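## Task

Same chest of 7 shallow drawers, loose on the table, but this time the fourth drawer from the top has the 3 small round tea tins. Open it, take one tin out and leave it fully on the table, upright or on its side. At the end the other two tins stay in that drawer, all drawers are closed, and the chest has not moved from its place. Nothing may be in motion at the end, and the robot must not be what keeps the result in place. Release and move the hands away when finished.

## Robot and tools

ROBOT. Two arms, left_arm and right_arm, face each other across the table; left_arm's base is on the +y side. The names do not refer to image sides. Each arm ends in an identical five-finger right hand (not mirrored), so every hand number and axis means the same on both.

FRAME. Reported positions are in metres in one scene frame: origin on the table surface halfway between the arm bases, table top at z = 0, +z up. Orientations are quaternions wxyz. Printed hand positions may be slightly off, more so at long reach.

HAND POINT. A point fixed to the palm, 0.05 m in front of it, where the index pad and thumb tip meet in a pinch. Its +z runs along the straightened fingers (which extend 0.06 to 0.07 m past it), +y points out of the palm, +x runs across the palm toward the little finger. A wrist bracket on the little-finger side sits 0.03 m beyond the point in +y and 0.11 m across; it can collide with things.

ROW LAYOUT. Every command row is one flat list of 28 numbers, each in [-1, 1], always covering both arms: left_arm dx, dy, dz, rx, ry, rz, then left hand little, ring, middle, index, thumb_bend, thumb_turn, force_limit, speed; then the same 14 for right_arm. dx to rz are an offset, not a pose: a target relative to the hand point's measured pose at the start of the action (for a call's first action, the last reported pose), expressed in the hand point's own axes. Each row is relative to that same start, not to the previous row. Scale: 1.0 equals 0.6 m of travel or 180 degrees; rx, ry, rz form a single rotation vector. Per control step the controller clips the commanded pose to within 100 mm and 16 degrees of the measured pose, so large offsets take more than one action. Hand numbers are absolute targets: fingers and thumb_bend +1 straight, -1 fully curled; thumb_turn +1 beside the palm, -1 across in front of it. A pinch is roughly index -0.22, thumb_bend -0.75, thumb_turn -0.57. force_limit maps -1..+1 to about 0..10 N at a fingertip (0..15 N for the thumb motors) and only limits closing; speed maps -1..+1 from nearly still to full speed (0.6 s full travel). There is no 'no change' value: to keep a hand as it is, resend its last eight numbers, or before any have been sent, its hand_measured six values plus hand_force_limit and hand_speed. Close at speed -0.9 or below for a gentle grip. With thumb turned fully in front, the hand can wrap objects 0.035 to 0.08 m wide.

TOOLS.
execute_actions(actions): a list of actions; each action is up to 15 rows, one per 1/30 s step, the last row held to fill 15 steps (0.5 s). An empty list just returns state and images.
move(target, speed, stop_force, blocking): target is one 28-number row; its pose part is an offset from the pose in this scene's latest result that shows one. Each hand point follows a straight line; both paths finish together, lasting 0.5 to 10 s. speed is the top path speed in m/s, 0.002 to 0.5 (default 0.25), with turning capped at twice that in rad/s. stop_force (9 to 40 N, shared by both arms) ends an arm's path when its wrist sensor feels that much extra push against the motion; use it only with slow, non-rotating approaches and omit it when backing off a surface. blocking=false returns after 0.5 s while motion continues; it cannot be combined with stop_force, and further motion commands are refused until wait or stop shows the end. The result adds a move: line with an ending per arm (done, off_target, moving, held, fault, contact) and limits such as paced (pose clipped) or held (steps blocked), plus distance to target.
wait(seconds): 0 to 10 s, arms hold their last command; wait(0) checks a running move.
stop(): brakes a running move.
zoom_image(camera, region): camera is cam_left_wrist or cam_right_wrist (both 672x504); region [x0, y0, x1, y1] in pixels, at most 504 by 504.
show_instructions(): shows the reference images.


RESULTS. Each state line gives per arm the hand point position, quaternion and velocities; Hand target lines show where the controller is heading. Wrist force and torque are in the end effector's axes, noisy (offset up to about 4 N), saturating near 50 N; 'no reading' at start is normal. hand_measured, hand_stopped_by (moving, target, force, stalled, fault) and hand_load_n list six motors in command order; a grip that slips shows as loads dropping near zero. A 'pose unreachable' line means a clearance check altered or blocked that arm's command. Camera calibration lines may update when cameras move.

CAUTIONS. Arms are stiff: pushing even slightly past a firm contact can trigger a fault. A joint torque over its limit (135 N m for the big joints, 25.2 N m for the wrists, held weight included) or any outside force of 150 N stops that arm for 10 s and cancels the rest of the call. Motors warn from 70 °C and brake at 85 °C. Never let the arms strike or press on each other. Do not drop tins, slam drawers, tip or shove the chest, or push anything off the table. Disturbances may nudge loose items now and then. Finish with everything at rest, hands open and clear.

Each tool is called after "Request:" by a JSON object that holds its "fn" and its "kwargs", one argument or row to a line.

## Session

Request:
{"fn": "execute_actions", "kwargs": {
  "actions": []
}}

Scene clock: 0.00 s.
left_arm: end_effector_position=(+0.2883, +0.4419, +0.4766) hand_measured=(+1.000, +1.000, +1.000, +1.000, +1.000, +1.000) hand_load_n=(+0.0, +0.0, +0.0, +0.0, +0.0, +0.0) hand_stopped_by=(target, target, target, target, target, target) hand_force_limit=0.00 hand_speed=-0.80 end_effector_quat_wxyz=(+0.004, +0.384, +0.923, -0.011) end_effector_velocity=(+0.000, +0.000, +0.000) end_effector_angular_velocity=(-0.002, -0.002, +0.000) | right_arm: end_effector_position=(+0.2098, -0.3064, +0.4727) hand_measured=(+1.000, +1.000, +1.000, +1.000, +1.000, +1.000) hand_load_n=(+0.0, +0.0, +0.0, +0.0, +0.0, +0.0) hand_stopped_by=(target, target, target, target, target, target) hand_force_limit=0.00 hand_speed=-0.80 end_effector_quat_wxyz=(-0.006, -0.279, +0.960, +0.008) end_effector_velocity=(+0.000, -0.001, -0.000) end_effector_angular_velocity=(-0.003, -0.001, +0.000)
Joint positions: left_arm=[ 0.535 -1.751  1.362  1.94   1.582 -1.88 ] | right_arm=[-1.208 -1.707  1.35   1.941  1.556 -1.907]
Joint velocities: left_arm=[ 0.    -0.001 -0.    -0.001 -0.001 -0.   ] | right_arm=[ 0.    -0.     0.001 -0.001  0.003  0.   ]
Wrist force (N, on the end effector, along its own x y z axes, offset not removed): no reading
Wrist torque (N m, same axes, about the end effector's origin, offset not removed): no reading
Hand target (left_arm): +0.288, +0.442, +0.477; +0.004, +0.384, +0.923, -0.011
Hand target (right_arm): +0.210, -0.306, +0.473; -0.006, -0.279, +0.960, +0.008
camera_calibration (this result's frames):
cam_left_wrist: T_world_to_cam=[[0.749954, 0.661449, 0.0074182, -0.519291], [0.546189, -0.62552, 0.557138, -0.146577], [0.373159, -0.413776, -0.830387, 0.60053], [0, 0, 0, 1]] pos_world=[0.24541, 0.500282, 0.584188]
cam_right_wrist: T_world_to_cam=[[-0.410887, 0.911681, -0.0030664, 0.366361], [0.765678, 0.346906, 0.541659, -0.312519], [0.494884, 0.220212, -0.840593, 0.49057], [0, 0, 0, 1]] pos_world=[0.147046, -0.33362, 0.582772]

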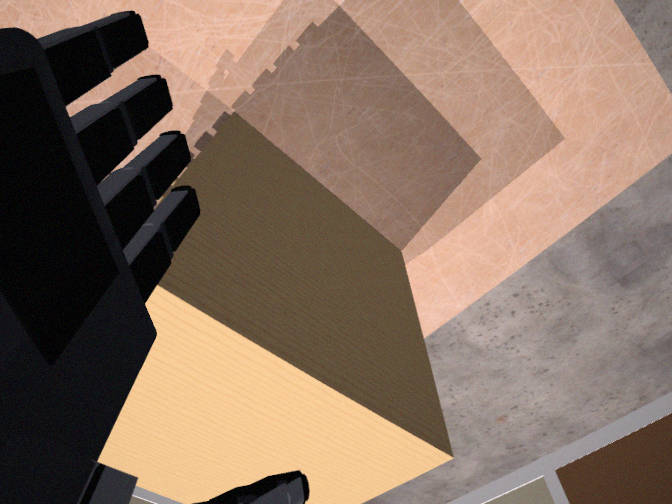

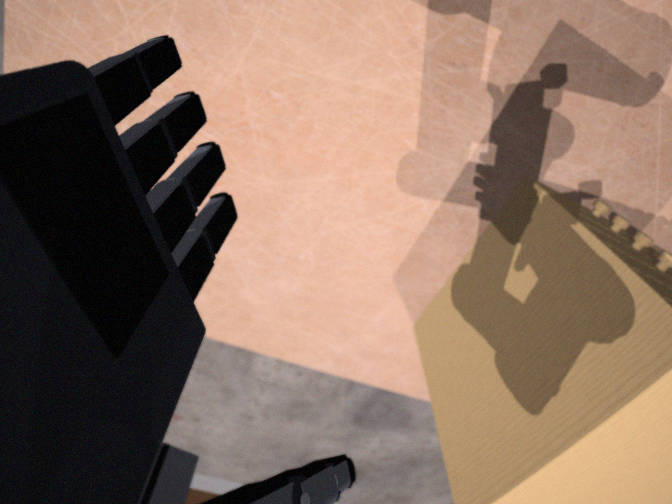

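Request:
{"fn": "move", "kwargs": {
  "target": [0,0,0,0,0,0,1,1,1,1,1,1,0,-0.8, 0.252,0.567,0.222,0,0,0.18,1,1,1,1,1,1,0,-0.8]
}}

Scene clock: 2.50 s.
left_arm: end_effector_position=(+0.2883, +0.4419, +0.4766) hand_measured=(+1.000, +1.000, +1.000, +1.000, +1.000, +1.000) hand_load_n=(+0.0, +0.0, +0.0, +0.0, +0.0, +0.0) hand_stopped_by=(target, target, target, target, target, target) hand_force_limit=0.00 hand_speed=-0.80 end_effector_quat_wxyz=(+0.004, +0.384, +0.923, -0.011) end_effector_velocity=(+0.000, -0.000, -0.000) end_effector_angular_velocity=(-0.000, -0.000, -0.000) | right_arm: end_effector_position=(-0.1029, -0.0998, +0.3484) hand_measured=(+1.000, +1.000, +1.000, +1.000, +1.000, +1.000) hand_load_n=(+0.0, +0.0, +0.0, +0.0, +0.0, +0.0) hand_stopped_by=(target, target, target, target, target, target) hand_force_limit=0.00 hand_speed=-0.80 end_effector_quat_wxyz=(-0.010, -0.001, +1.000, +0.007) end_effector_velocity=(-0.002, +0.003, -0.000) end_effector_angular_velocity=(-0.005, -0.006, -0.010)
Joint positions: left_arm=[ 0.535 -1.751  1.362  1.94   1.582 -1.88 ] | right_arm=[ 0.236 -1.297  1.225  1.626  1.551  0.101]
Joint velocities: left_arm=[ 0.  0.  0. -0. -0.  0.] | right_arm=[ 0.008  0.014 -0.017  0.008  0.006  0.019]
Wrist force (N, on the end effector, along its own x y z axes, offset not removed): left_arm=[0.4 -0.8 0.9] | right_arm=[1.0 -1.3 2.2]
Wrist torque (N m, same axes, about the end effector's origin, offset not removed): left_arm=[-0.35 -0.08 -0.03] | right_arm=[-0.36 -0.18 0.16]
Hand target (left_arm): +0.288, +0.442, +0.477; +0.004, +0.384, +0.923, -0.011
Hand target (right_arm): -0.103, -0.100, +0.348; -0.010, -0.001, +1.000, +0.007
Off the commanded pose (left_arm): 0.000 m, 0 deg.
Off the commanded pose (right_arm): 0.002 m, 0 deg.
move: done
camera_calibration (this result's frames):
cam_left_wrist: T_world_to_cam=[[0.749954, 0.661449, 0.00741825, -0.519291], [0.546189, -0.62552, 0.557138, -0.146577], [0.373159, -0.413776, -0.830387, 0.60053], [0, 0, 0, 1]] pos_world=[0.24541, 0.500282, 0.584188]
cam_right_wrist: T_world_to_cam=[[0.140114, 0.990094, -0.00902131, 0.115819], [0.839634, -0.113983, 0.531058, -0.112068], [0.524769, -0.0819831, -0.847288, 0.470566], [0, 0, 0, 1]] pos_world=[-0.16907, -0.0888675, 0.459264]

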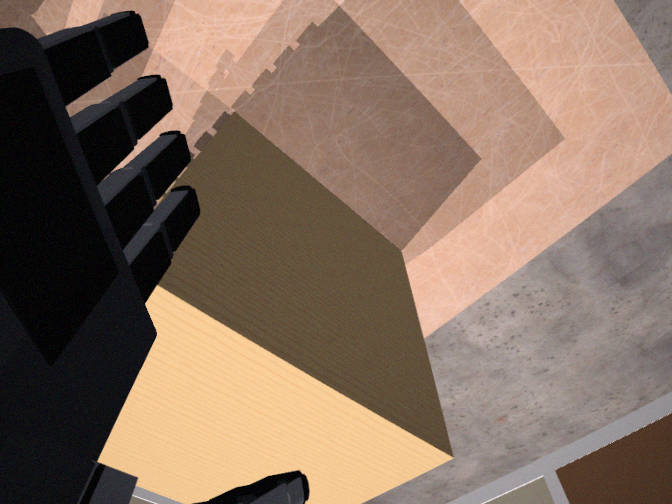

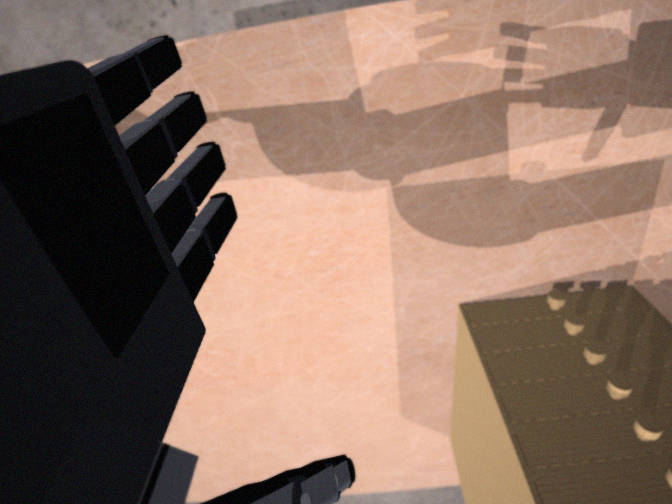

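Request:
{"fn": "move", "kwargs": {
  "target": [0,0,0,0,0,0,1,1,1,1,1,1,0,-0.8, -0.305,0.333,0.263,-0.504,0.291,0.504,-1,-1,-1,0.5,-0.2,-0.57,0.6,0.5]
}}

Scene clock: 8.03 s.
left_arm: end_effector_position=(+0.2883, +0.4419, +0.4766) hand_measured=(+1.000, +1.000, +1.000, +1.000, +1.000, +1.000) hand_load_n=(+0.0, +0.0, +0.0, +0.0, +0.0, +0.0) hand_stopped_by=(target, target, target, target, target, target) hand_force_limit=0.00 hand_speed=-0.80 end_effector_quat_wxyz=(+0.004, +0.384, +0.923, -0.011) end_effector_velocity=(-0.001, +0.000, +0.000) end_effector_angular_velocity=(-0.001, +0.001, +0.000) | right_arm: end_effector_position=(+0.0758, +0.1026, +0.1898) hand_measured=(-1.000, -1.000, -1.000, +0.500, -0.200, -0.570) hand_load_n=(+0.0, +0.0, +0.0, +0.0, +0.0, +0.0) hand_stopped_by=(target, target, target, target, target, target) hand_force_limit=0.60 hand_speed=0.50 end_effector_quat_wxyz=(-0.363, +0.615, +0.347, +0.607) end_effector_velocity=(+0.001, +0.002, +0.000) end_effector_angular_velocity=(+0.012, +0.004, -0.012)
Joint positions: left_arm=[ 0.535 -1.751  1.362  1.94   1.582 -1.88 ] | right_arm=[ 0.16  -1.188  1.832 -0.646  2.115  1.595]
Joint velocities: left_arm=[ 0.    -0.001  0.     0.     0.002 -0.   ] | right_arm=[ 0.002  0.008 -0.008 -0.01   0.014  0.005]
Wrist force (N, on the end effector, along its own x y z axes, offset not removed): left_arm=[-0.1 0.6 1.0] | right_arm=[-0.2 -3.1 3.6]
Wrist torque (N m, same axes, about the end effector's origin, offset not removed): left_arm=[-0.21 0.18 0.13] | right_arm=[-0.75 0.06 0.11]
Hand target (left_arm): +0.288, +0.442, +0.477; +0.004, +0.384, +0.923, -0.011
Hand target (right_arm): +0.076, +0.103, +0.190; -0.363, +0.616, +0.346, +0.608
Off the commanded pose (left_arm): 0.000 m, 0 deg.
Off the commanded pose (right_arm): 0.001 m, 0 deg.
move: done
camera_calibration (this result's frames):
cam_left_wrist: T_world_to_cam=[[0.749954, 0.661449, 0.0074181, -0.519291], [0.546189, -0.62552, 0.557138, -0.146577], [0.373159, -0.413776, -0.830387, 0.60053], [0, 0, 0, 1]] pos_world=[0.24541, 0.500282, 0.584188]
cam_right_wrist: T_world_to_cam=[[0.866622, -0.469877, -0.167873, 0.0138057], [-0.383874, -0.412927, -0.825913, 0.22607], [0.318758, 0.780197, -0.538225, 0.127532], [0, 0, 0, 1]] pos_world=[0.0341659, 0.000336921, 0.257673]

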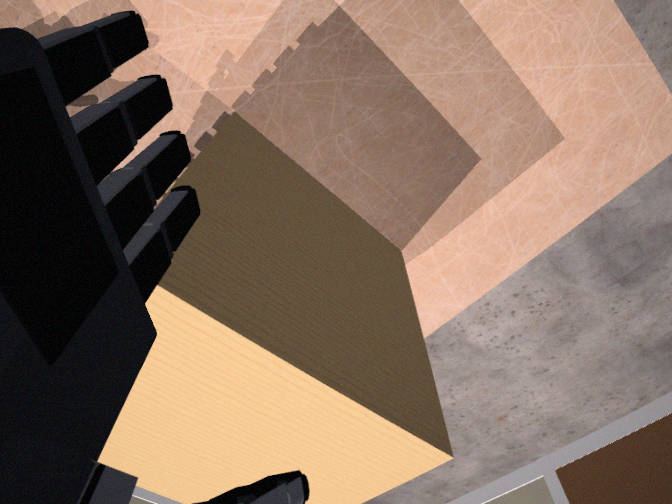

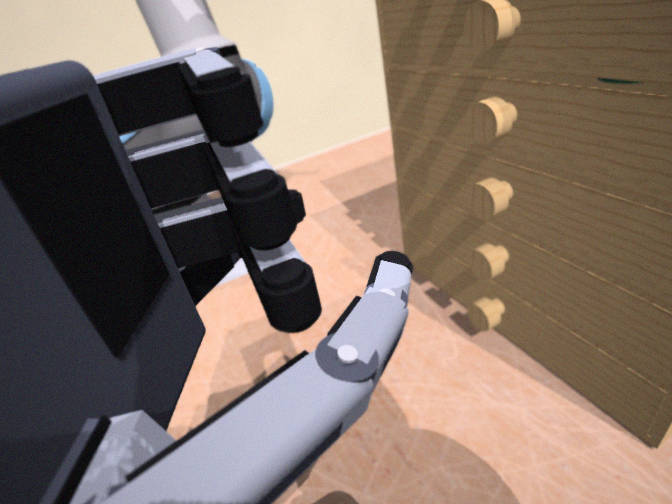

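Request:
{"fn": "move", "kwargs": {
  "target": [-0.008,0.081,0.172,0,0,0,1,1,1,1,1,1,0,-0.8, -0.008,0.081,0.172,0,0,0,-1,-1,-1,0.5,-0.2,-0.57,0.6,0.5],
  "speed": 0.1
}}

Scene clock: 9.93 s.
left_arm: end_effector_position=(+0.3258, +0.4703, +0.3729) hand_measured=(+1.000, +1.000, +1.000, +1.000, +1.000, +1.000) hand_load_n=(+0.0, +0.0, +0.0, +0.0, +0.0, +0.0) hand_stopped_by=(target, target, target, target, target, target) hand_force_limit=0.00 hand_speed=-0.80 end_effector_quat_wxyz=(+0.004, +0.384, +0.923, -0.011) end_effector_velocity=(+0.001, +0.000, -0.002) end_effector_angular_velocity=(-0.002, +0.001, -0.000) | right_arm: end_effector_position=(+0.1689, +0.1680, +0.1840) hand_measured=(-1.000, -1.000, -1.000, +0.500, -0.200, -0.570) hand_load_n=(+0.0, +0.0, +0.0, +0.0, +0.0, +0.0) hand_stopped_by=(target, target, target, target, target, target) hand_force_limit=0.60 hand_speed=0.50 end_effector_quat_wxyz=(-0.363, +0.615, +0.347, +0.607) end_effector_velocity=(+0.002, +0.002, +0.001) end_effector_angular_velocity=(+0.001, -0.000, -0.001)
Joint positions: left_arm=[ 0.769 -1.747  1.634  1.667  1.586 -1.647] | right_arm=[-0.02  -1.088  1.693 -0.608  1.936  1.595]
Joint velocities: left_arm=[ 0.006  0.001  0.003 -0.005  0.002  0.006] | right_arm=[-0.003  0.002 -0.005  0.001 -0.002  0.   ]
Wrist force (N, on the end effector, along its own x y z axes, offset not removed): left_arm=[0.0 -0.1 -0.2] | right_arm=[0.0 -1.5 3.5]
Wrist torque (N m, same axes, about the end effector's origin, offset not removed): left_arm=[-0.21 0.17 0.10] | right_arm=[-0.40 -0.03 0.15]
Hand target (left_arm): +0.326, +0.470, +0.373; +0.004, +0.384, +0.923, -0.011
Hand target (right_arm): +0.169, +0.168, +0.184; -0.363, +0.615, +0.347, +0.607
Off the commanded pose (left_arm): 0.000 m, 0 deg.
Off the commanded pose (right_arm): 0.000 m, 0 deg.
move: done
camera_calibration (this result's frames):
cam_left_wrist: T_world_to_cam=[[0.749906, 0.661494, 0.00819908, -0.565788], [0.545957, -0.625831, 0.557016, -0.0912606], [0.373594, -0.413233, -0.830461, 0.511884], [0, 0, 0, 1]] pos_world=[0.282875, 0.528679, 0.480572]
cam_right_wrist: T_world_to_cam=[[0.86673, -0.469888, -0.167285, -0.0371923], [-0.383337, -0.412967, -0.826142, 0.284003], [0.319112, 0.780169, -0.538056, 0.0435762], [0, 0, 0, 1]] pos_world=[0.127199, 0.065811, 0.251852]

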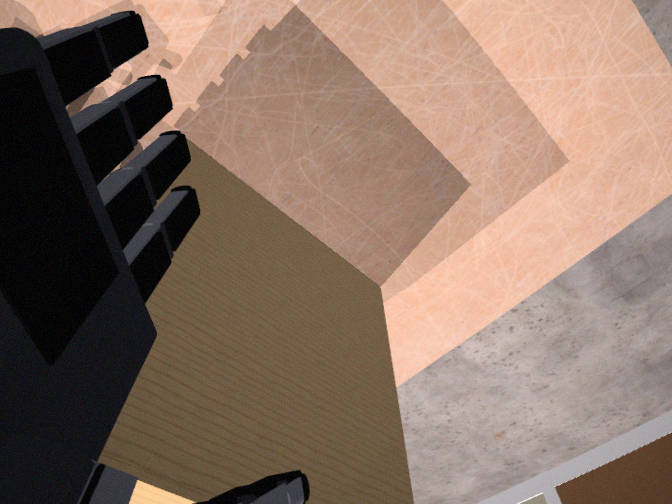

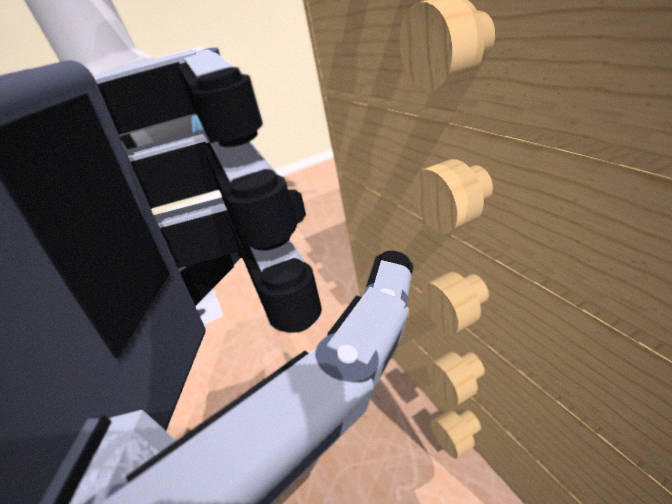

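Request:
{"fn": "move", "kwargs": {
  "target": [0,0,0,0,0,0,1,1,1,1,1,1,0,-0.8, 0.006,0.068,0.042,0,0,0,-1,-1,-1,0.5,-0.2,-0.57,0.6,0.5],
  "speed": 0.03
}}

Scene clock: 12.03 s.
left_arm: end_effector_position=(+0.3258, +0.4703, +0.3729) hand_measured=(+1.000, +1.000, +1.000, +1.000, +1.000, +1.000) hand_load_n=(+0.0, +0.0, +0.0, +0.0, +0.0, +0.0) hand_stopped_by=(target, target, target, target, target, target) hand_force_limit=0.00 hand_speed=-0.80 end_effector_quat_wxyz=(+0.004, +0.384, +0.923, -0.011) end_effector_velocity=(+0.000, -0.000, -0.000) end_effector_angular_velocity=(+0.001, +0.000, -0.000) | right_arm: end_effector_position=(+0.2165, +0.1697, +0.1867) hand_measured=(-1.000, -1.000, -1.000, +0.500, -0.200, -0.570) hand_load_n=(+0.0, +0.0, +0.0, +0.0, -1.0, +1.0) hand_stopped_by=(target, target, target, target, target, target) hand_force_limit=0.60 hand_speed=0.50 end_effector_quat_wxyz=(-0.363, +0.615, +0.347, +0.608) end_effector_velocity=(+0.002, +0.000, +0.000) end_effector_angular_velocity=(+0.000, -0.000, +0.001)
Joint positions: left_arm=[ 0.769 -1.747  1.634  1.667  1.586 -1.647] | right_arm=[-0.109 -1.093  1.694 -0.603  1.847  1.595]
Joint velocities: left_arm=[-0.     0.001 -0.    -0.    -0.     0.   ] | right_arm=[-0.005  0.    -0.001 -0.    -0.006 -0.   ]
Wrist force (N, on the end effector, along its own x y z axes, offset not removed): left_arm=[-0.1 -0.8 0.1] | right_arm=[-0.6 -6.3 -3.8]
Wrist torque (N m, same axes, about the end effector's origin, offset not removed): left_arm=[-0.35 0.01 0.14] | right_arm=[-0.47 0.02 0.11]
Hand target (left_arm): +0.326, +0.470, +0.373; +0.004, +0.384, +0.923, -0.011
Hand target (right_arm): +0.217, +0.170, +0.187; -0.363, +0.615, +0.347, +0.608
Off the commanded pose (left_arm): 0.000 m, 0 deg.
Off the commanded pose (right_arm): 0.000 m, 0 deg.
move: done
camera_calibration (this result's frames):
cam_left_wrist: T_world_to_cam=[[0.749906, 0.661494, 0.00819856, -0.565788], [0.545957, -0.62583, 0.557016, -0.0912604], [0.373594, -0.413234, -0.830461, 0.511883], [0, 0, 0, 1]] pos_world=[0.282875, 0.528679, 0.480571]
cam_right_wrist: T_world_to_cam=[[0.866812, -0.46984, -0.166993, -0.0773433], [-0.383074, -0.413082, -0.826207, 0.305123], [0.319203, 0.780137, -0.538048, 0.0285222], [0, 0, 0, 1]] pos_world=[0.174823, 0.0674507, 0.254525]

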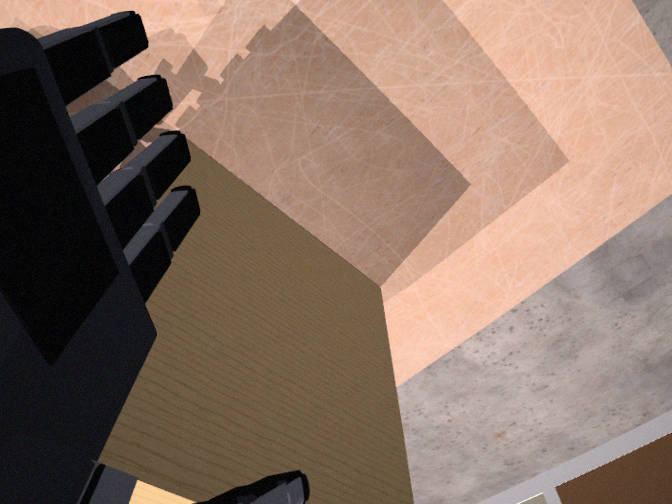

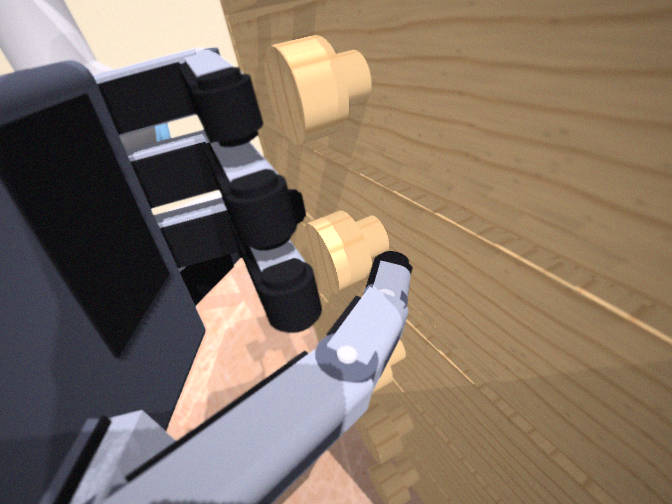

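Request:
{"fn": "move", "kwargs": {
  "target": [0,0,0,0,0,0,1,1,1,1,1,1,0,-0.8, 0,-0.009,-0.005,0,0,0,-1,-1,-1,0.5,-0.2,-0.57,0.6,0.5],
  "speed": 0.02
}}

Request:
{"fn": "move", "kwargs": {
  "target": [0,0,0,0,0,0,1,1,1,1,1,1,0,-0.8, 0,0,0,0,0,0,-1,-1,-1,-0.5,-0.5,-0.57,0.6,-0.3]
}}

Scene clock: 12.90 s.
left_arm: end_effector_position=(+0.3258, +0.4703, +0.3729) hand_measured=(+1.000, +1.000, +1.000, +1.000, +1.000, +1.000) hand_load_n=(+0.0, +0.0, +0.0, +0.0, +0.0, +0.0) hand_stopped_by=(target, target, target, target, target, target) hand_force_limit=0.00 hand_speed=-0.80 end_effector_quat_wxyz=(+0.004, +0.384, +0.923, -0.011) end_effector_velocity=(+0.000, +0.000, -0.000) end_effector_angular_velocity=(+0.000, -0.000, +0.000) | right_arm: end_effector_position=(+0.2106, +0.1697, +0.1869) hand_measured=(-1.000, -1.000, -1.000, +0.500, -0.198, -0.570) hand_load_n=(+0.0, +0.0, +0.0, +0.0, +2.0, +0.5) hand_stopped_by=(target, target, target, target, target, target) hand_force_limit=0.60 hand_speed=0.50 end_effector_quat_wxyz=(-0.363, +0.615, +0.347, +0.608) end_effector_velocity=(-0.003, +0.000, +0.001) end_effector_angular_velocity=(+0.001, -0.000, -0.000)
Joint positions: left_arm=[ 0.769 -1.747  1.634  1.667  1.586 -1.647] | right_arm=[-0.098 -1.093  1.693 -0.603  1.858  1.595]
Joint velocities: left_arm=[ 0.     0.     0.    -0.    -0.001 -0.   ] | right_arm=[ 0.006 -0.    -0.001 -0.     0.006  0.   ]
Wrist force (N, on the end effector, along its own x y z axes, offset not removed): left_arm=[0.7 -1.1 -0.3] | right_arm=[0.7 0.1 2.3]
Wrist torque (N m, same axes, about the end effector's origin, offset not removed): left_arm=[-0.43 -0.09 0.15] | right_arm=[-0.36 -0.19 0.16]
Hand target (left_arm): +0.326, +0.470, +0.373; +0.004, +0.384, +0.923, -0.011
Hand target (right_arm): +0.210, +0.170, +0.187; -0.363, +0.615, +0.347, +0.608
Off the commanded pose (left_arm): 0.000 m, 0 deg.
Off the commanded pose (right_arm): 0.000 m, 0 deg.
move: done
camera_calibration (this result's frames):
cam_left_wrist: T_world_to_cam=[[0.749906, 0.661494, 0.00819906, -0.565788], [0.545957, -0.62583, 0.557017, -0.0912607], [0.373594, -0.413234, -0.830461, 0.511884], [0, 0, 0, 1]] pos_world=[0.282875, 0.528679, 0.480572]
cam_right_wrist: T_world_to_cam=[[0.866813, -0.469819, -0.167051, -0.0722045], [-0.383067, -0.412965, -0.826268, 0.303078], [0.31921, 0.780211, -0.537936, 0.0304271], [0, 0, 0, 1]] pos_world=[0.168974, 0.0674981, 0.25473]

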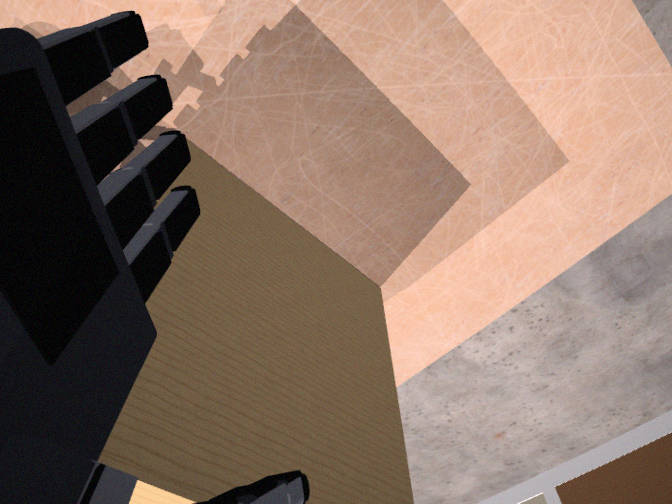

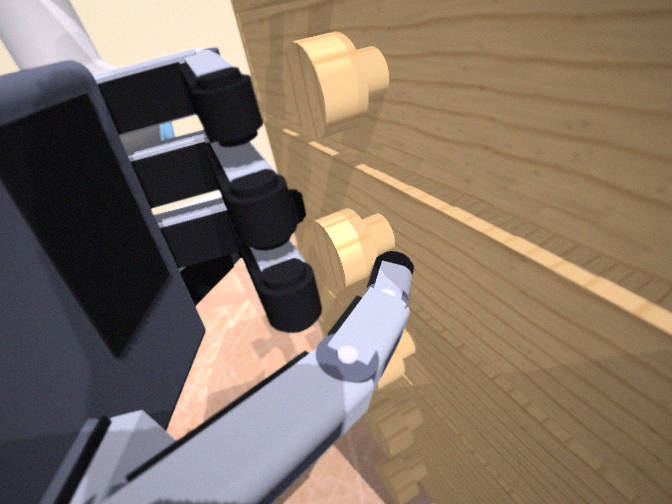

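Scene clock: 13.67 s.
left_arm: end_effector_position=(+0.3258, +0.4703, +0.3729) hand_measured=(+1.000, +1.000, +1.000, +1.000, +1.000, +1.000) hand_load_n=(+0.0, +0.0, +0.0, +0.0, +0.0, +0.0) hand_stopped_by=(target, target, target, target, target, target) hand_force_limit=0.00 hand_speed=-0.80 end_effector_quat_wxyz=(+0.004, +0.384, +0.923, -0.011) end_effector_velocity=(+0.000, -0.000, +0.000) end_effector_angular_velocity=(-0.000, -0.001, +0.000) | right_arm: end_effector_position=(+0.2105, +0.1698, +0.1869) hand_measured=(-1.000, -1.000, -1.000, -0.062, -0.322, -0.570) hand_load_n=(+0.0, +0.0, +0.0, +11.5, +12.0, +1.0) hand_stopped_by=(target, target, target, force, force, target) hand_force_limit=0.60 hand_speed=-0.30 end_effector_quat_wxyz=(-0.363, +0.615, +0.347, +0.608) end_effector_velocity=(+0.000, +0.000, +0.000) end_effector_angular_velocity=(+0.000, -0.000, -0.000)
Joint positions: left_arm=[ 0.769 -1.747  1.634  1.667  1.586 -1.647] | right_arm=[-0.098 -1.093  1.693 -0.602  1.858  1.595]
Joint velocities: left_arm=[ 0.  0. -0. -0. -0. -0.] | right_arm=[ 0.    -0.    -0.     0.     0.001 -0.   ]
Wrist force (N, on the end effector, along its own x y z axes, offset not removed): left_arm=[1.1 -1.0 1.1] | right_arm=[-1.9 -2.5 1.1]
Wrist torque (N m, same axes, about the end effector's origin, offset not removed): left_arm=[-0.43 -0.09 0.12] | right_arm=[-0.27 0.07 0.16]
Hand target (left_arm): +0.326, +0.470, +0.373; +0.004, +0.384, +0.923, -0.011
Hand target (right_arm): +0.211, +0.170, +0.187; -0.363, +0.615, +0.347, +0.608
Off the commanded pose (left_arm): 0.000 m, 0 deg.
Off the commanded pose (right_arm): 0.000 m, 0 deg.
move: done
camera_calibration (this result's frames):
cam_left_wrist: T_world_to_cam=[[0.749906, 0.661494, 0.00819916, -0.565788], [0.545957, -0.625831, 0.557016, -0.0912604], [0.373594, -0.413233, -0.830461, 0.511884], [0, 0, 0, 1]] pos_world=[0.282875, 0.528679, 0.480572]
cam_right_wrist: T_world_to_cam=[[0.866911, -0.46964, -0.167046, -0.0721541], [-0.382984, -0.41306, -0.82626, 0.303054], [0.319044, 0.780269, -0.537951, 0.0304582], [0, 0, 0, 1]] pos_world=[0.168898, 0.0675274, 0.254733]

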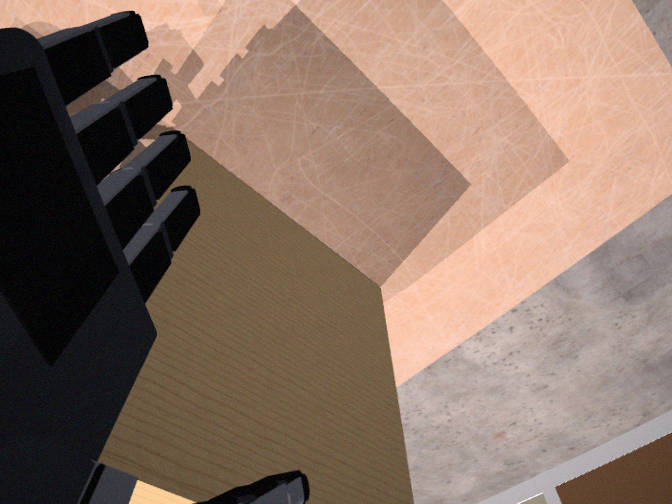

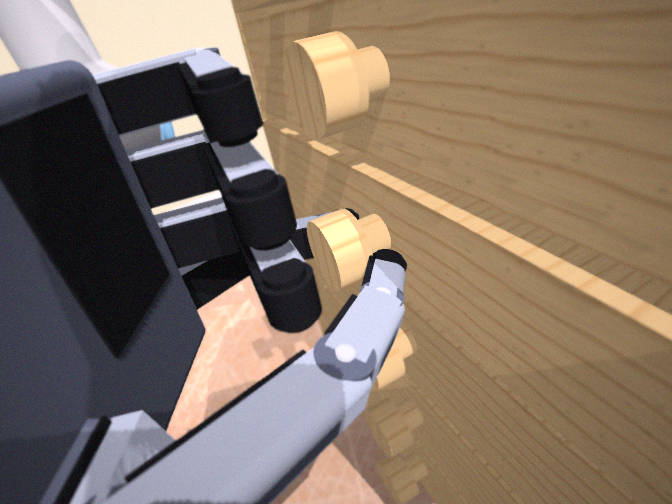

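Request:
{"fn": "move", "kwargs": {
  "target": [0,0,0,0,0,0,1,1,1,1,1,1,0,-0.8, -0.006,-0.275,-0.157,0,0,0,-1,-1,-1,-0.5,-0.5,-0.57,0.6,-0.3],
  "speed": 0.05
}}

Scene clock: 18.07 s.
left_arm: end_effector_position=(+0.3258, +0.4703, +0.3729) hand_measured=(+1.000, +1.000, +1.000, +1.000, +1.000, +1.000) hand_load_n=(+0.0, +0.0, +0.0, +0.0, +0.0, +0.0) hand_stopped_by=(target, target, target, target, target, target) hand_force_limit=0.00 hand_speed=-0.80 end_effector_quat_wxyz=(+0.004, +0.384, +0.923, -0.011) end_effector_velocity=(+0.000, +0.000, +0.000) end_effector_angular_velocity=(-0.000, -0.001, +0.000) | right_arm: end_effector_position=(+0.0207, +0.1696, +0.1869) hand_measured=(-1.000, -1.000, -1.000, -0.062, -0.322, -0.570) hand_load_n=(+0.0, +0.0, +0.0, +12.0, +13.0, +0.5) hand_stopped_by=(target, target, target, force, force, target) hand_force_limit=0.60 hand_speed=-0.30 end_effector_quat_wxyz=(-0.364, +0.615, +0.347, +0.607) end_effector_velocity=(-0.002, +0.000, +0.000) end_effector_angular_velocity=(+0.000, +0.000, -0.001)
Joint positions: left_arm=[ 0.769 -1.747  1.634  1.667  1.586 -1.647] | right_arm=[ 0.256 -1.02   1.573 -0.555  2.212  1.595]
Joint velocities: left_arm=[-0. -0. -0. -0. -0. -0.] | right_arm=[ 0.005  0.002 -0.004  0.002  0.005  0.   ]
Wrist force (N, on the end effector, along its own x y z axes, offset not removed): left_arm=[-0.1 -0.7 0.0] | right_arm=[-1.7 -2.3 2.2]
Wrist torque (N m, same axes, about the end effector's origin, offset not removed): left_arm=[-0.30 0.14 0.06] | right_arm=[-0.40 0.04 0.12]
Hand target (left_arm): +0.326, +0.470, +0.373; +0.004, +0.384, +0.923, -0.011
Hand target (right_arm): +0.020, +0.170, +0.187; -0.363, +0.615, +0.347, +0.607
Off the commanded pose (left_arm): 0.000 m, 0 deg.
Off the commanded pose (right_arm): 0.000 m, 0 deg.
move: done
camera_calibration (this result's frames):
cam_left_wrist: T_world_to_cam=[[0.749906, 0.661494, 0.00819911, -0.565788], [0.545957, -0.625831, 0.557016, -0.0912606], [0.373594, -0.413233, -0.830461, 0.511884], [0, 0, 0, 1]] pos_world=[0.282875, 0.528679, 0.480572]
cam_right_wrist: T_world_to_cam=[[0.866746, -0.469585, -0.168051, 0.0925162], [-0.383886, -0.413012, -0.825865, 0.230252], [0.318407, 0.780327, -0.538244, 0.0912318], [0, 0, 0, 1]] pos_world=[-0.0208462, 0.0673506, 0.25481]

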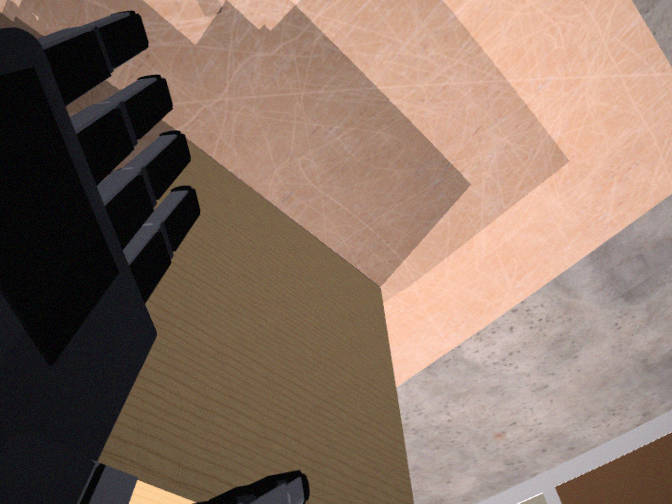

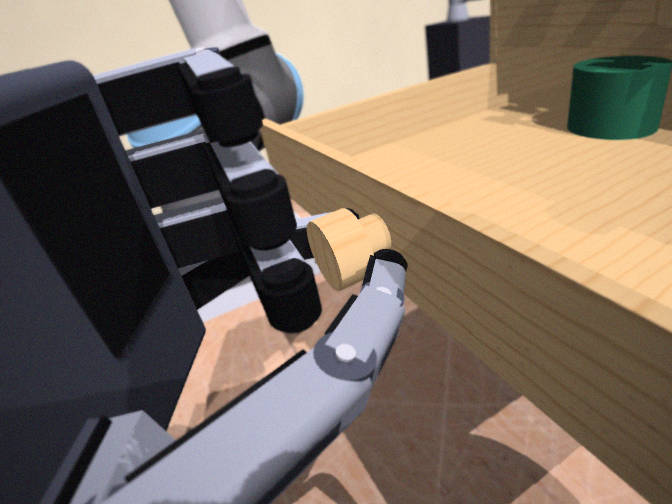

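Request:
{"fn": "move", "kwargs": {
  "target": [0,0,0,0,0,0,1,1,1,1,1,1,0,-0.8, 0,0,0,0,0,0,-1,-1,-1,0.8,0.6,-0.57,0.6,0.3]
}}

Request:
{"fn": "move", "kwargs": {
  "target": [0,0,0,0,0,0,1,1,1,1,1,1,0,-0.8, 0.25,0,0,0,0,0,-1,-1,-1,0.8,0.6,-0.57,0.6,0.3],
  "speed": 0.1
}}

Request:
{"fn": "move", "kwargs": {
  "target": [0,0,0,0,0,0,1,1,1,1,1,1,0,-0.8, 0,0.03,-0.15,0.13,0,0,-1,-1,-1,0.8,0.6,-0.57,0.6,0.3],
  "speed": 0.2
}}

Scene clock: 19.20 s.
left_arm: end_effector_position=(+0.3258, +0.4703, +0.3729) hand_measured=(+1.000, +1.000, +1.000, +1.000, +1.000, +1.000) hand_load_n=(+0.0, +0.0, +0.0, +0.0, +0.0, +0.0) hand_stopped_by=(target, target, target, target, target, target) hand_force_limit=0.00 hand_speed=-0.80 end_effector_quat_wxyz=(+0.004, +0.384, +0.923, -0.011) end_effector_velocity=(-0.000, +0.000, +0.000) end_effector_angular_velocity=(-0.001, +0.000, +0.000) | right_arm: end_effector_position=(+0.0207, +0.1696, +0.1869) hand_measured=(-1.000, -1.000, -1.000, +0.800, +0.584, -0.570) hand_load_n=(+0.0, +0.0, +0.0, +0.0, -8.5, +2.0) hand_stopped_by=(target, target, target, target, stalled, target) hand_force_limit=0.60 hand_speed=0.30 end_effector_quat_wxyz=(-0.364, +0.615, +0.347, +0.607) end_effector_velocity=(+0.000, +0.000, +0.000) end_effector_angular_velocity=(+0.001, +0.000, -0.001)
Joint positions: left_arm=[ 0.769 -1.747  1.634  1.667  1.586 -1.647] | right_arm=[ 0.256 -1.02   1.573 -0.555  2.212  1.595]
Joint velocities: left_arm=[ 0.    -0.001  0.     0.     0.001 -0.   ] | right_arm=[-0.     0.    -0.001 -0.     0.     0.   ]
Wrist force (N, on the end effector, along its own x y z axes, offset not removed): left_arm=[1.1 -1.1 -0.8] | right_arm=[-1.2 -14.0 2.5]
Wrist torque (N m, same axes, about the end effector's origin, offset not removed): left_arm=[-0.28 0.02 0.12] | right_arm=[-0.69 0.16 0.14]
Hand target (left_arm): +0.326, +0.470, +0.373; +0.004, +0.384, +0.923, -0.011
Hand target (right_arm): +0.021, +0.170, +0.187; -0.364, +0.615, +0.347, +0.607
Off the commanded pose (left_arm): 0.000 m, 0 deg.
Off the commanded pose (right_arm): 0.000 m, 0 deg.
move: done
camera_calibration (this result's frames):
cam_left_wrist: T_world_to_cam=[[0.749906, 0.661494, 0.008199, -0.565788], [0.545957, -0.62583, 0.557017, -0.0912607], [0.373594, -0.413234, -0.830461, 0.511884], [0, 0, 0, 1]] pos_world=[0.282875, 0.528679, 0.480572]
cam_right_wrist: T_world_to_cam=[[0.866781, -0.46952, -0.168052, 0.0925352], [-0.383861, -0.413053, -0.825855, 0.230236], [0.318341, 0.780344, -0.538258, 0.0912326], [0, 0, 0, 1]] pos_world=[-0.0208722, 0.0673541, 0.254799]

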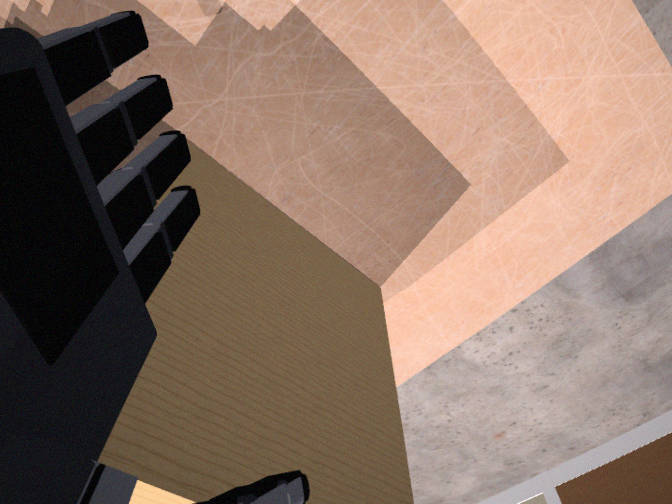

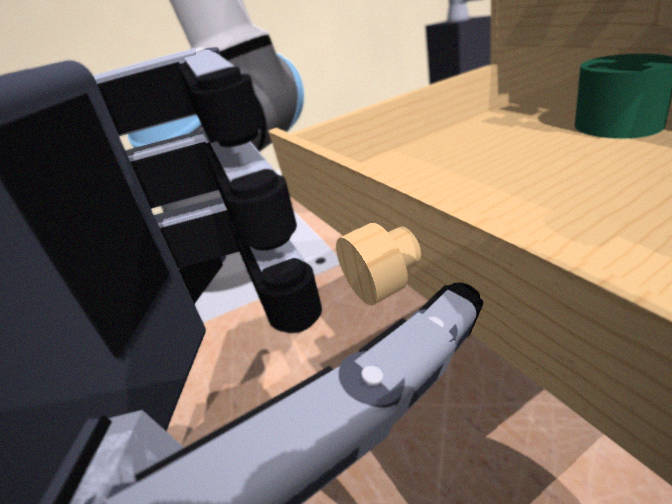

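Scene clock: 21.23 s.
left_arm: end_effector_position=(+0.3258, +0.4703, +0.3729) hand_measured=(+1.000, +1.000, +1.000, +1.000, +1.000, +1.000) hand_load_n=(+0.0, +0.0, +0.0, +0.0, +0.0, +0.0) hand_stopped_by=(target, target, target, target, target, target) hand_force_limit=0.00 hand_speed=-0.80 end_effector_quat_wxyz=(+0.004, +0.384, +0.923, -0.011) end_effector_velocity=(+0.000, -0.000, -0.000) end_effector_angular_velocity=(-0.000, -0.000, -0.000) | right_arm: end_effector_position=(+0.0237, +0.1678, +0.3366) hand_measured=(-1.000, -1.000, -1.000, +0.800, +0.590, -0.570) hand_load_n=(+0.0, +0.0, +0.0, +0.0, +0.0, +0.0) hand_stopped_by=(target, target, target, target, stalled, target) hand_force_limit=0.60 hand_speed=0.30 end_effector_quat_wxyz=(-0.364, +0.615, +0.347, +0.607) end_effector_velocity=(-0.000, -0.000, +0.002) end_effector_angular_velocity=(-0.002, +0.001, -0.000)
Joint positions: left_arm=[ 0.769 -1.747  1.634  1.667  1.586 -1.647] | right_arm=[ 0.251 -1.159  1.374 -0.217  2.207  1.595]
Joint velocities: left_arm=[ 0.     0.001 -0.    -0.    -0.     0.   ] | right_arm=[ 0.    -0.001 -0.006  0.009  0.     0.001]
Wrist force (N, on the end effector, along its own x y z axes, offset not removed): left_arm=[-1.0 0.3 -0.3] | right_arm=[-1.7 -1.6 2.5]
Wrist torque (N m, same axes, about the end effector's origin, offset not removed): left_arm=[-0.07 0.28 -0.01] | right_arm=[-0.46 0.26 -0.06]
Hand target (left_arm): +0.326, +0.470, +0.373; +0.004, +0.384, +0.923, -0.011
Hand target (right_arm): +0.024, +0.168, +0.337; -0.364, +0.615, +0.347, +0.607
Off the commanded pose (left_arm): 0.000 m, 0 deg.
Off the commanded pose (right_arm): 0.000 m, 0 deg.
move: done
camera_calibration (this result's frames):
cam_left_wrist: T_world_to_cam=[[0.749906, 0.661494, 0.00819901, -0.565788], [0.545957, -0.625831, 0.557016, -0.0912606], [0.373594, -0.413233, -0.830461, 0.511884], [0, 0, 0, 1]] pos_world=[0.282875, 0.528679, 0.480572]
cam_right_wrist: T_world_to_cam=[[0.86683, -0.469442, -0.168021, 0.114211], [-0.383752, -0.412986, -0.82594, 0.35426], [0.31834, 0.780428, -0.538138, 0.172206], [0, 0, 0, 1]] pos_world=[-0.0178734, 0.0655258, 0.404458]

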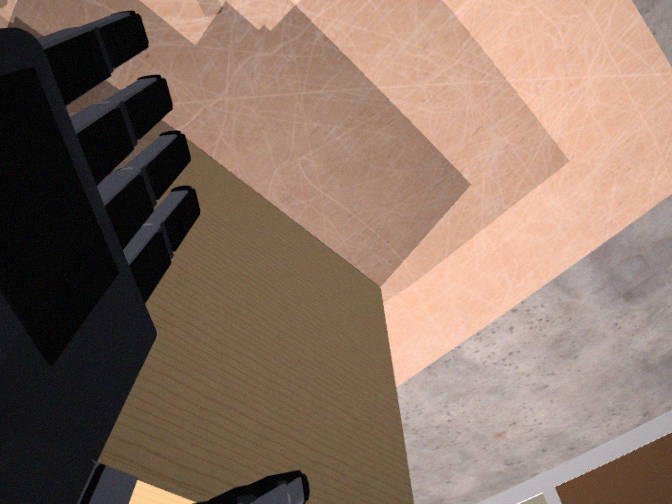

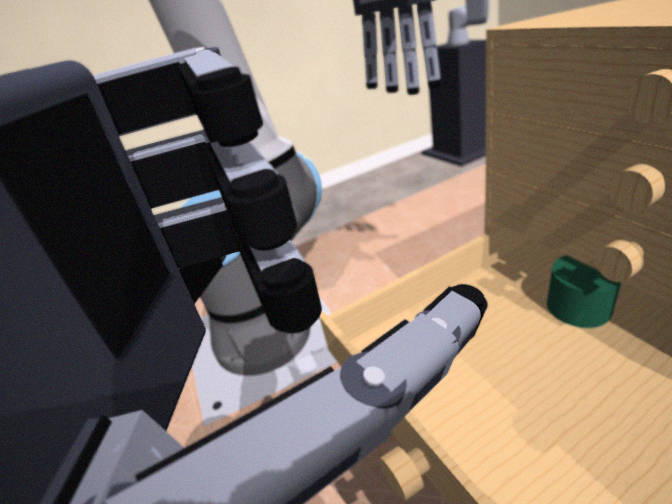

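Scene clock: 22.83 s.
left_arm: end_effector_position=(+0.3258, +0.4703, +0.3729) hand_measured=(+1.000, +1.000, +1.000, +1.000, +1.000, +1.000) hand_load_n=(+0.0, +0.0, +0.0, +0.0, +0.0, +0.0) hand_stopped_by=(target, target, target, target, target, target) hand_force_limit=0.00 hand_speed=-0.80 end_effector_quat_wxyz=(+0.004, +0.384, +0.923, -0.011) end_effector_velocity=(+0.000, -0.000, +0.000) end_effector_angular_velocity=(-0.001, -0.000, -0.000) | right_arm: end_effector_position=(-0.0052, +0.0809, +0.3362) hand_measured=(-1.000, -1.000, -1.000, +0.800, +0.590, -0.570) hand_load_n=(+0.0, +0.0, +0.0, +0.0, +0.0, +0.0) hand_stopped_by=(target, target, target, target, stalled, target) hand_force_limit=0.60 hand_speed=0.30 end_effector_quat_wxyz=(-0.480, +0.529, +0.463, +0.524) end_effector_velocity=(-0.000, -0.002, +0.000) end_effector_angular_velocity=(+0.002, -0.000, +0.014)
Joint positions: left_arm=[ 0.769 -1.747  1.634  1.667  1.586 -1.647] | right_arm=[ 0.145 -1.523  1.838 -0.327  1.694  1.592]
Joint velocities: left_arm=[ 0.  0. -0. -0.  0.  0.] | right_arm=[-0.008 -0.01   0.011 -0.003 -0.021  0.   ]
Wrist force (N, on the end effector, along its own x y z axes, offset not removed): left_arm=[-1.5 -1.8 0.2] | right_arm=[0.1 -2.6 2.9]
Wrist torque (N m, same axes, about the end effector's origin, offset not removed): left_arm=[-0.56 0.27 -0.05] | right_arm=[-0.65 -0.06 0.16]
Hand target (left_arm): +0.326, +0.470, +0.373; +0.004, +0.384, +0.923, -0.011
Hand target (right_arm): -0.005, +0.081, +0.336; -0.481, +0.529, +0.463, +0.524
Off the commanded pose (left_arm): 0.000 m, 0 deg.
Off the commanded pose (right_arm): 0.000 m, 0 deg.
move: done
camera_calibration (this result's frames):
cam_left_wrist: T_world_to_cam=[[0.749905, 0.661494, 0.00819924, -0.565788], [0.545957, -0.62583, 0.557016, -0.0912607], [0.373594, -0.413233, -0.830461, 0.511884], [0, 0, 0, 1]] pos_world=[0.282875, 0.528679, 0.480572]
cam_right_wrist: T_world_to_cam=[[0.982489, -0.0868385, -0.164849, 0.066982], [-0.185785, -0.523749, -0.831367, 0.31877], [-0.0141446, 0.847435, -0.530711, 0.239397], [0, 0, 0, 1]] pos_world=[-0.00320039, -0.0301011, 0.403107]

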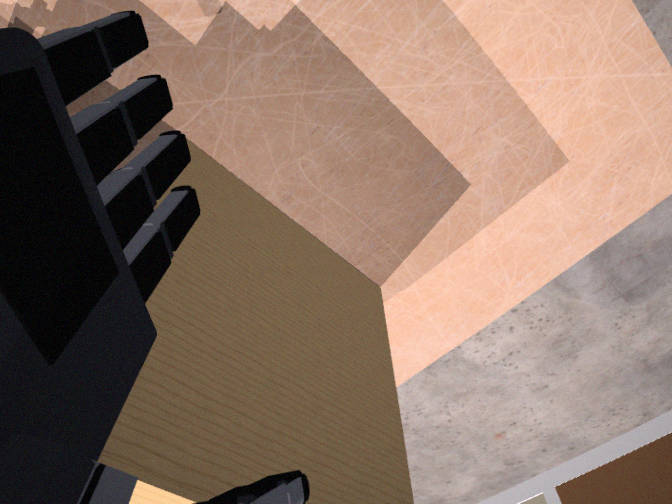

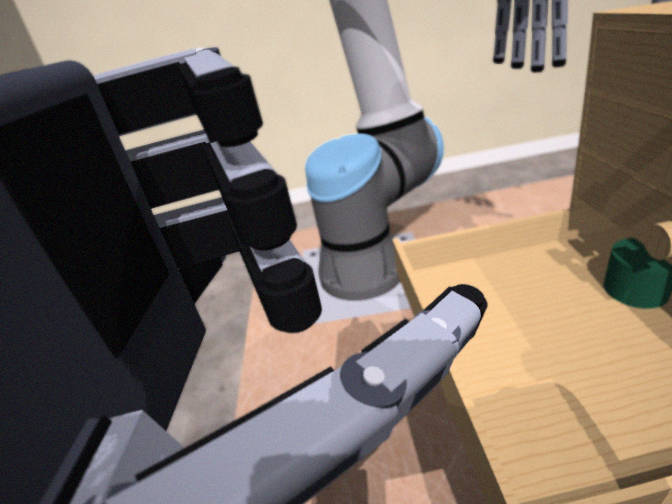

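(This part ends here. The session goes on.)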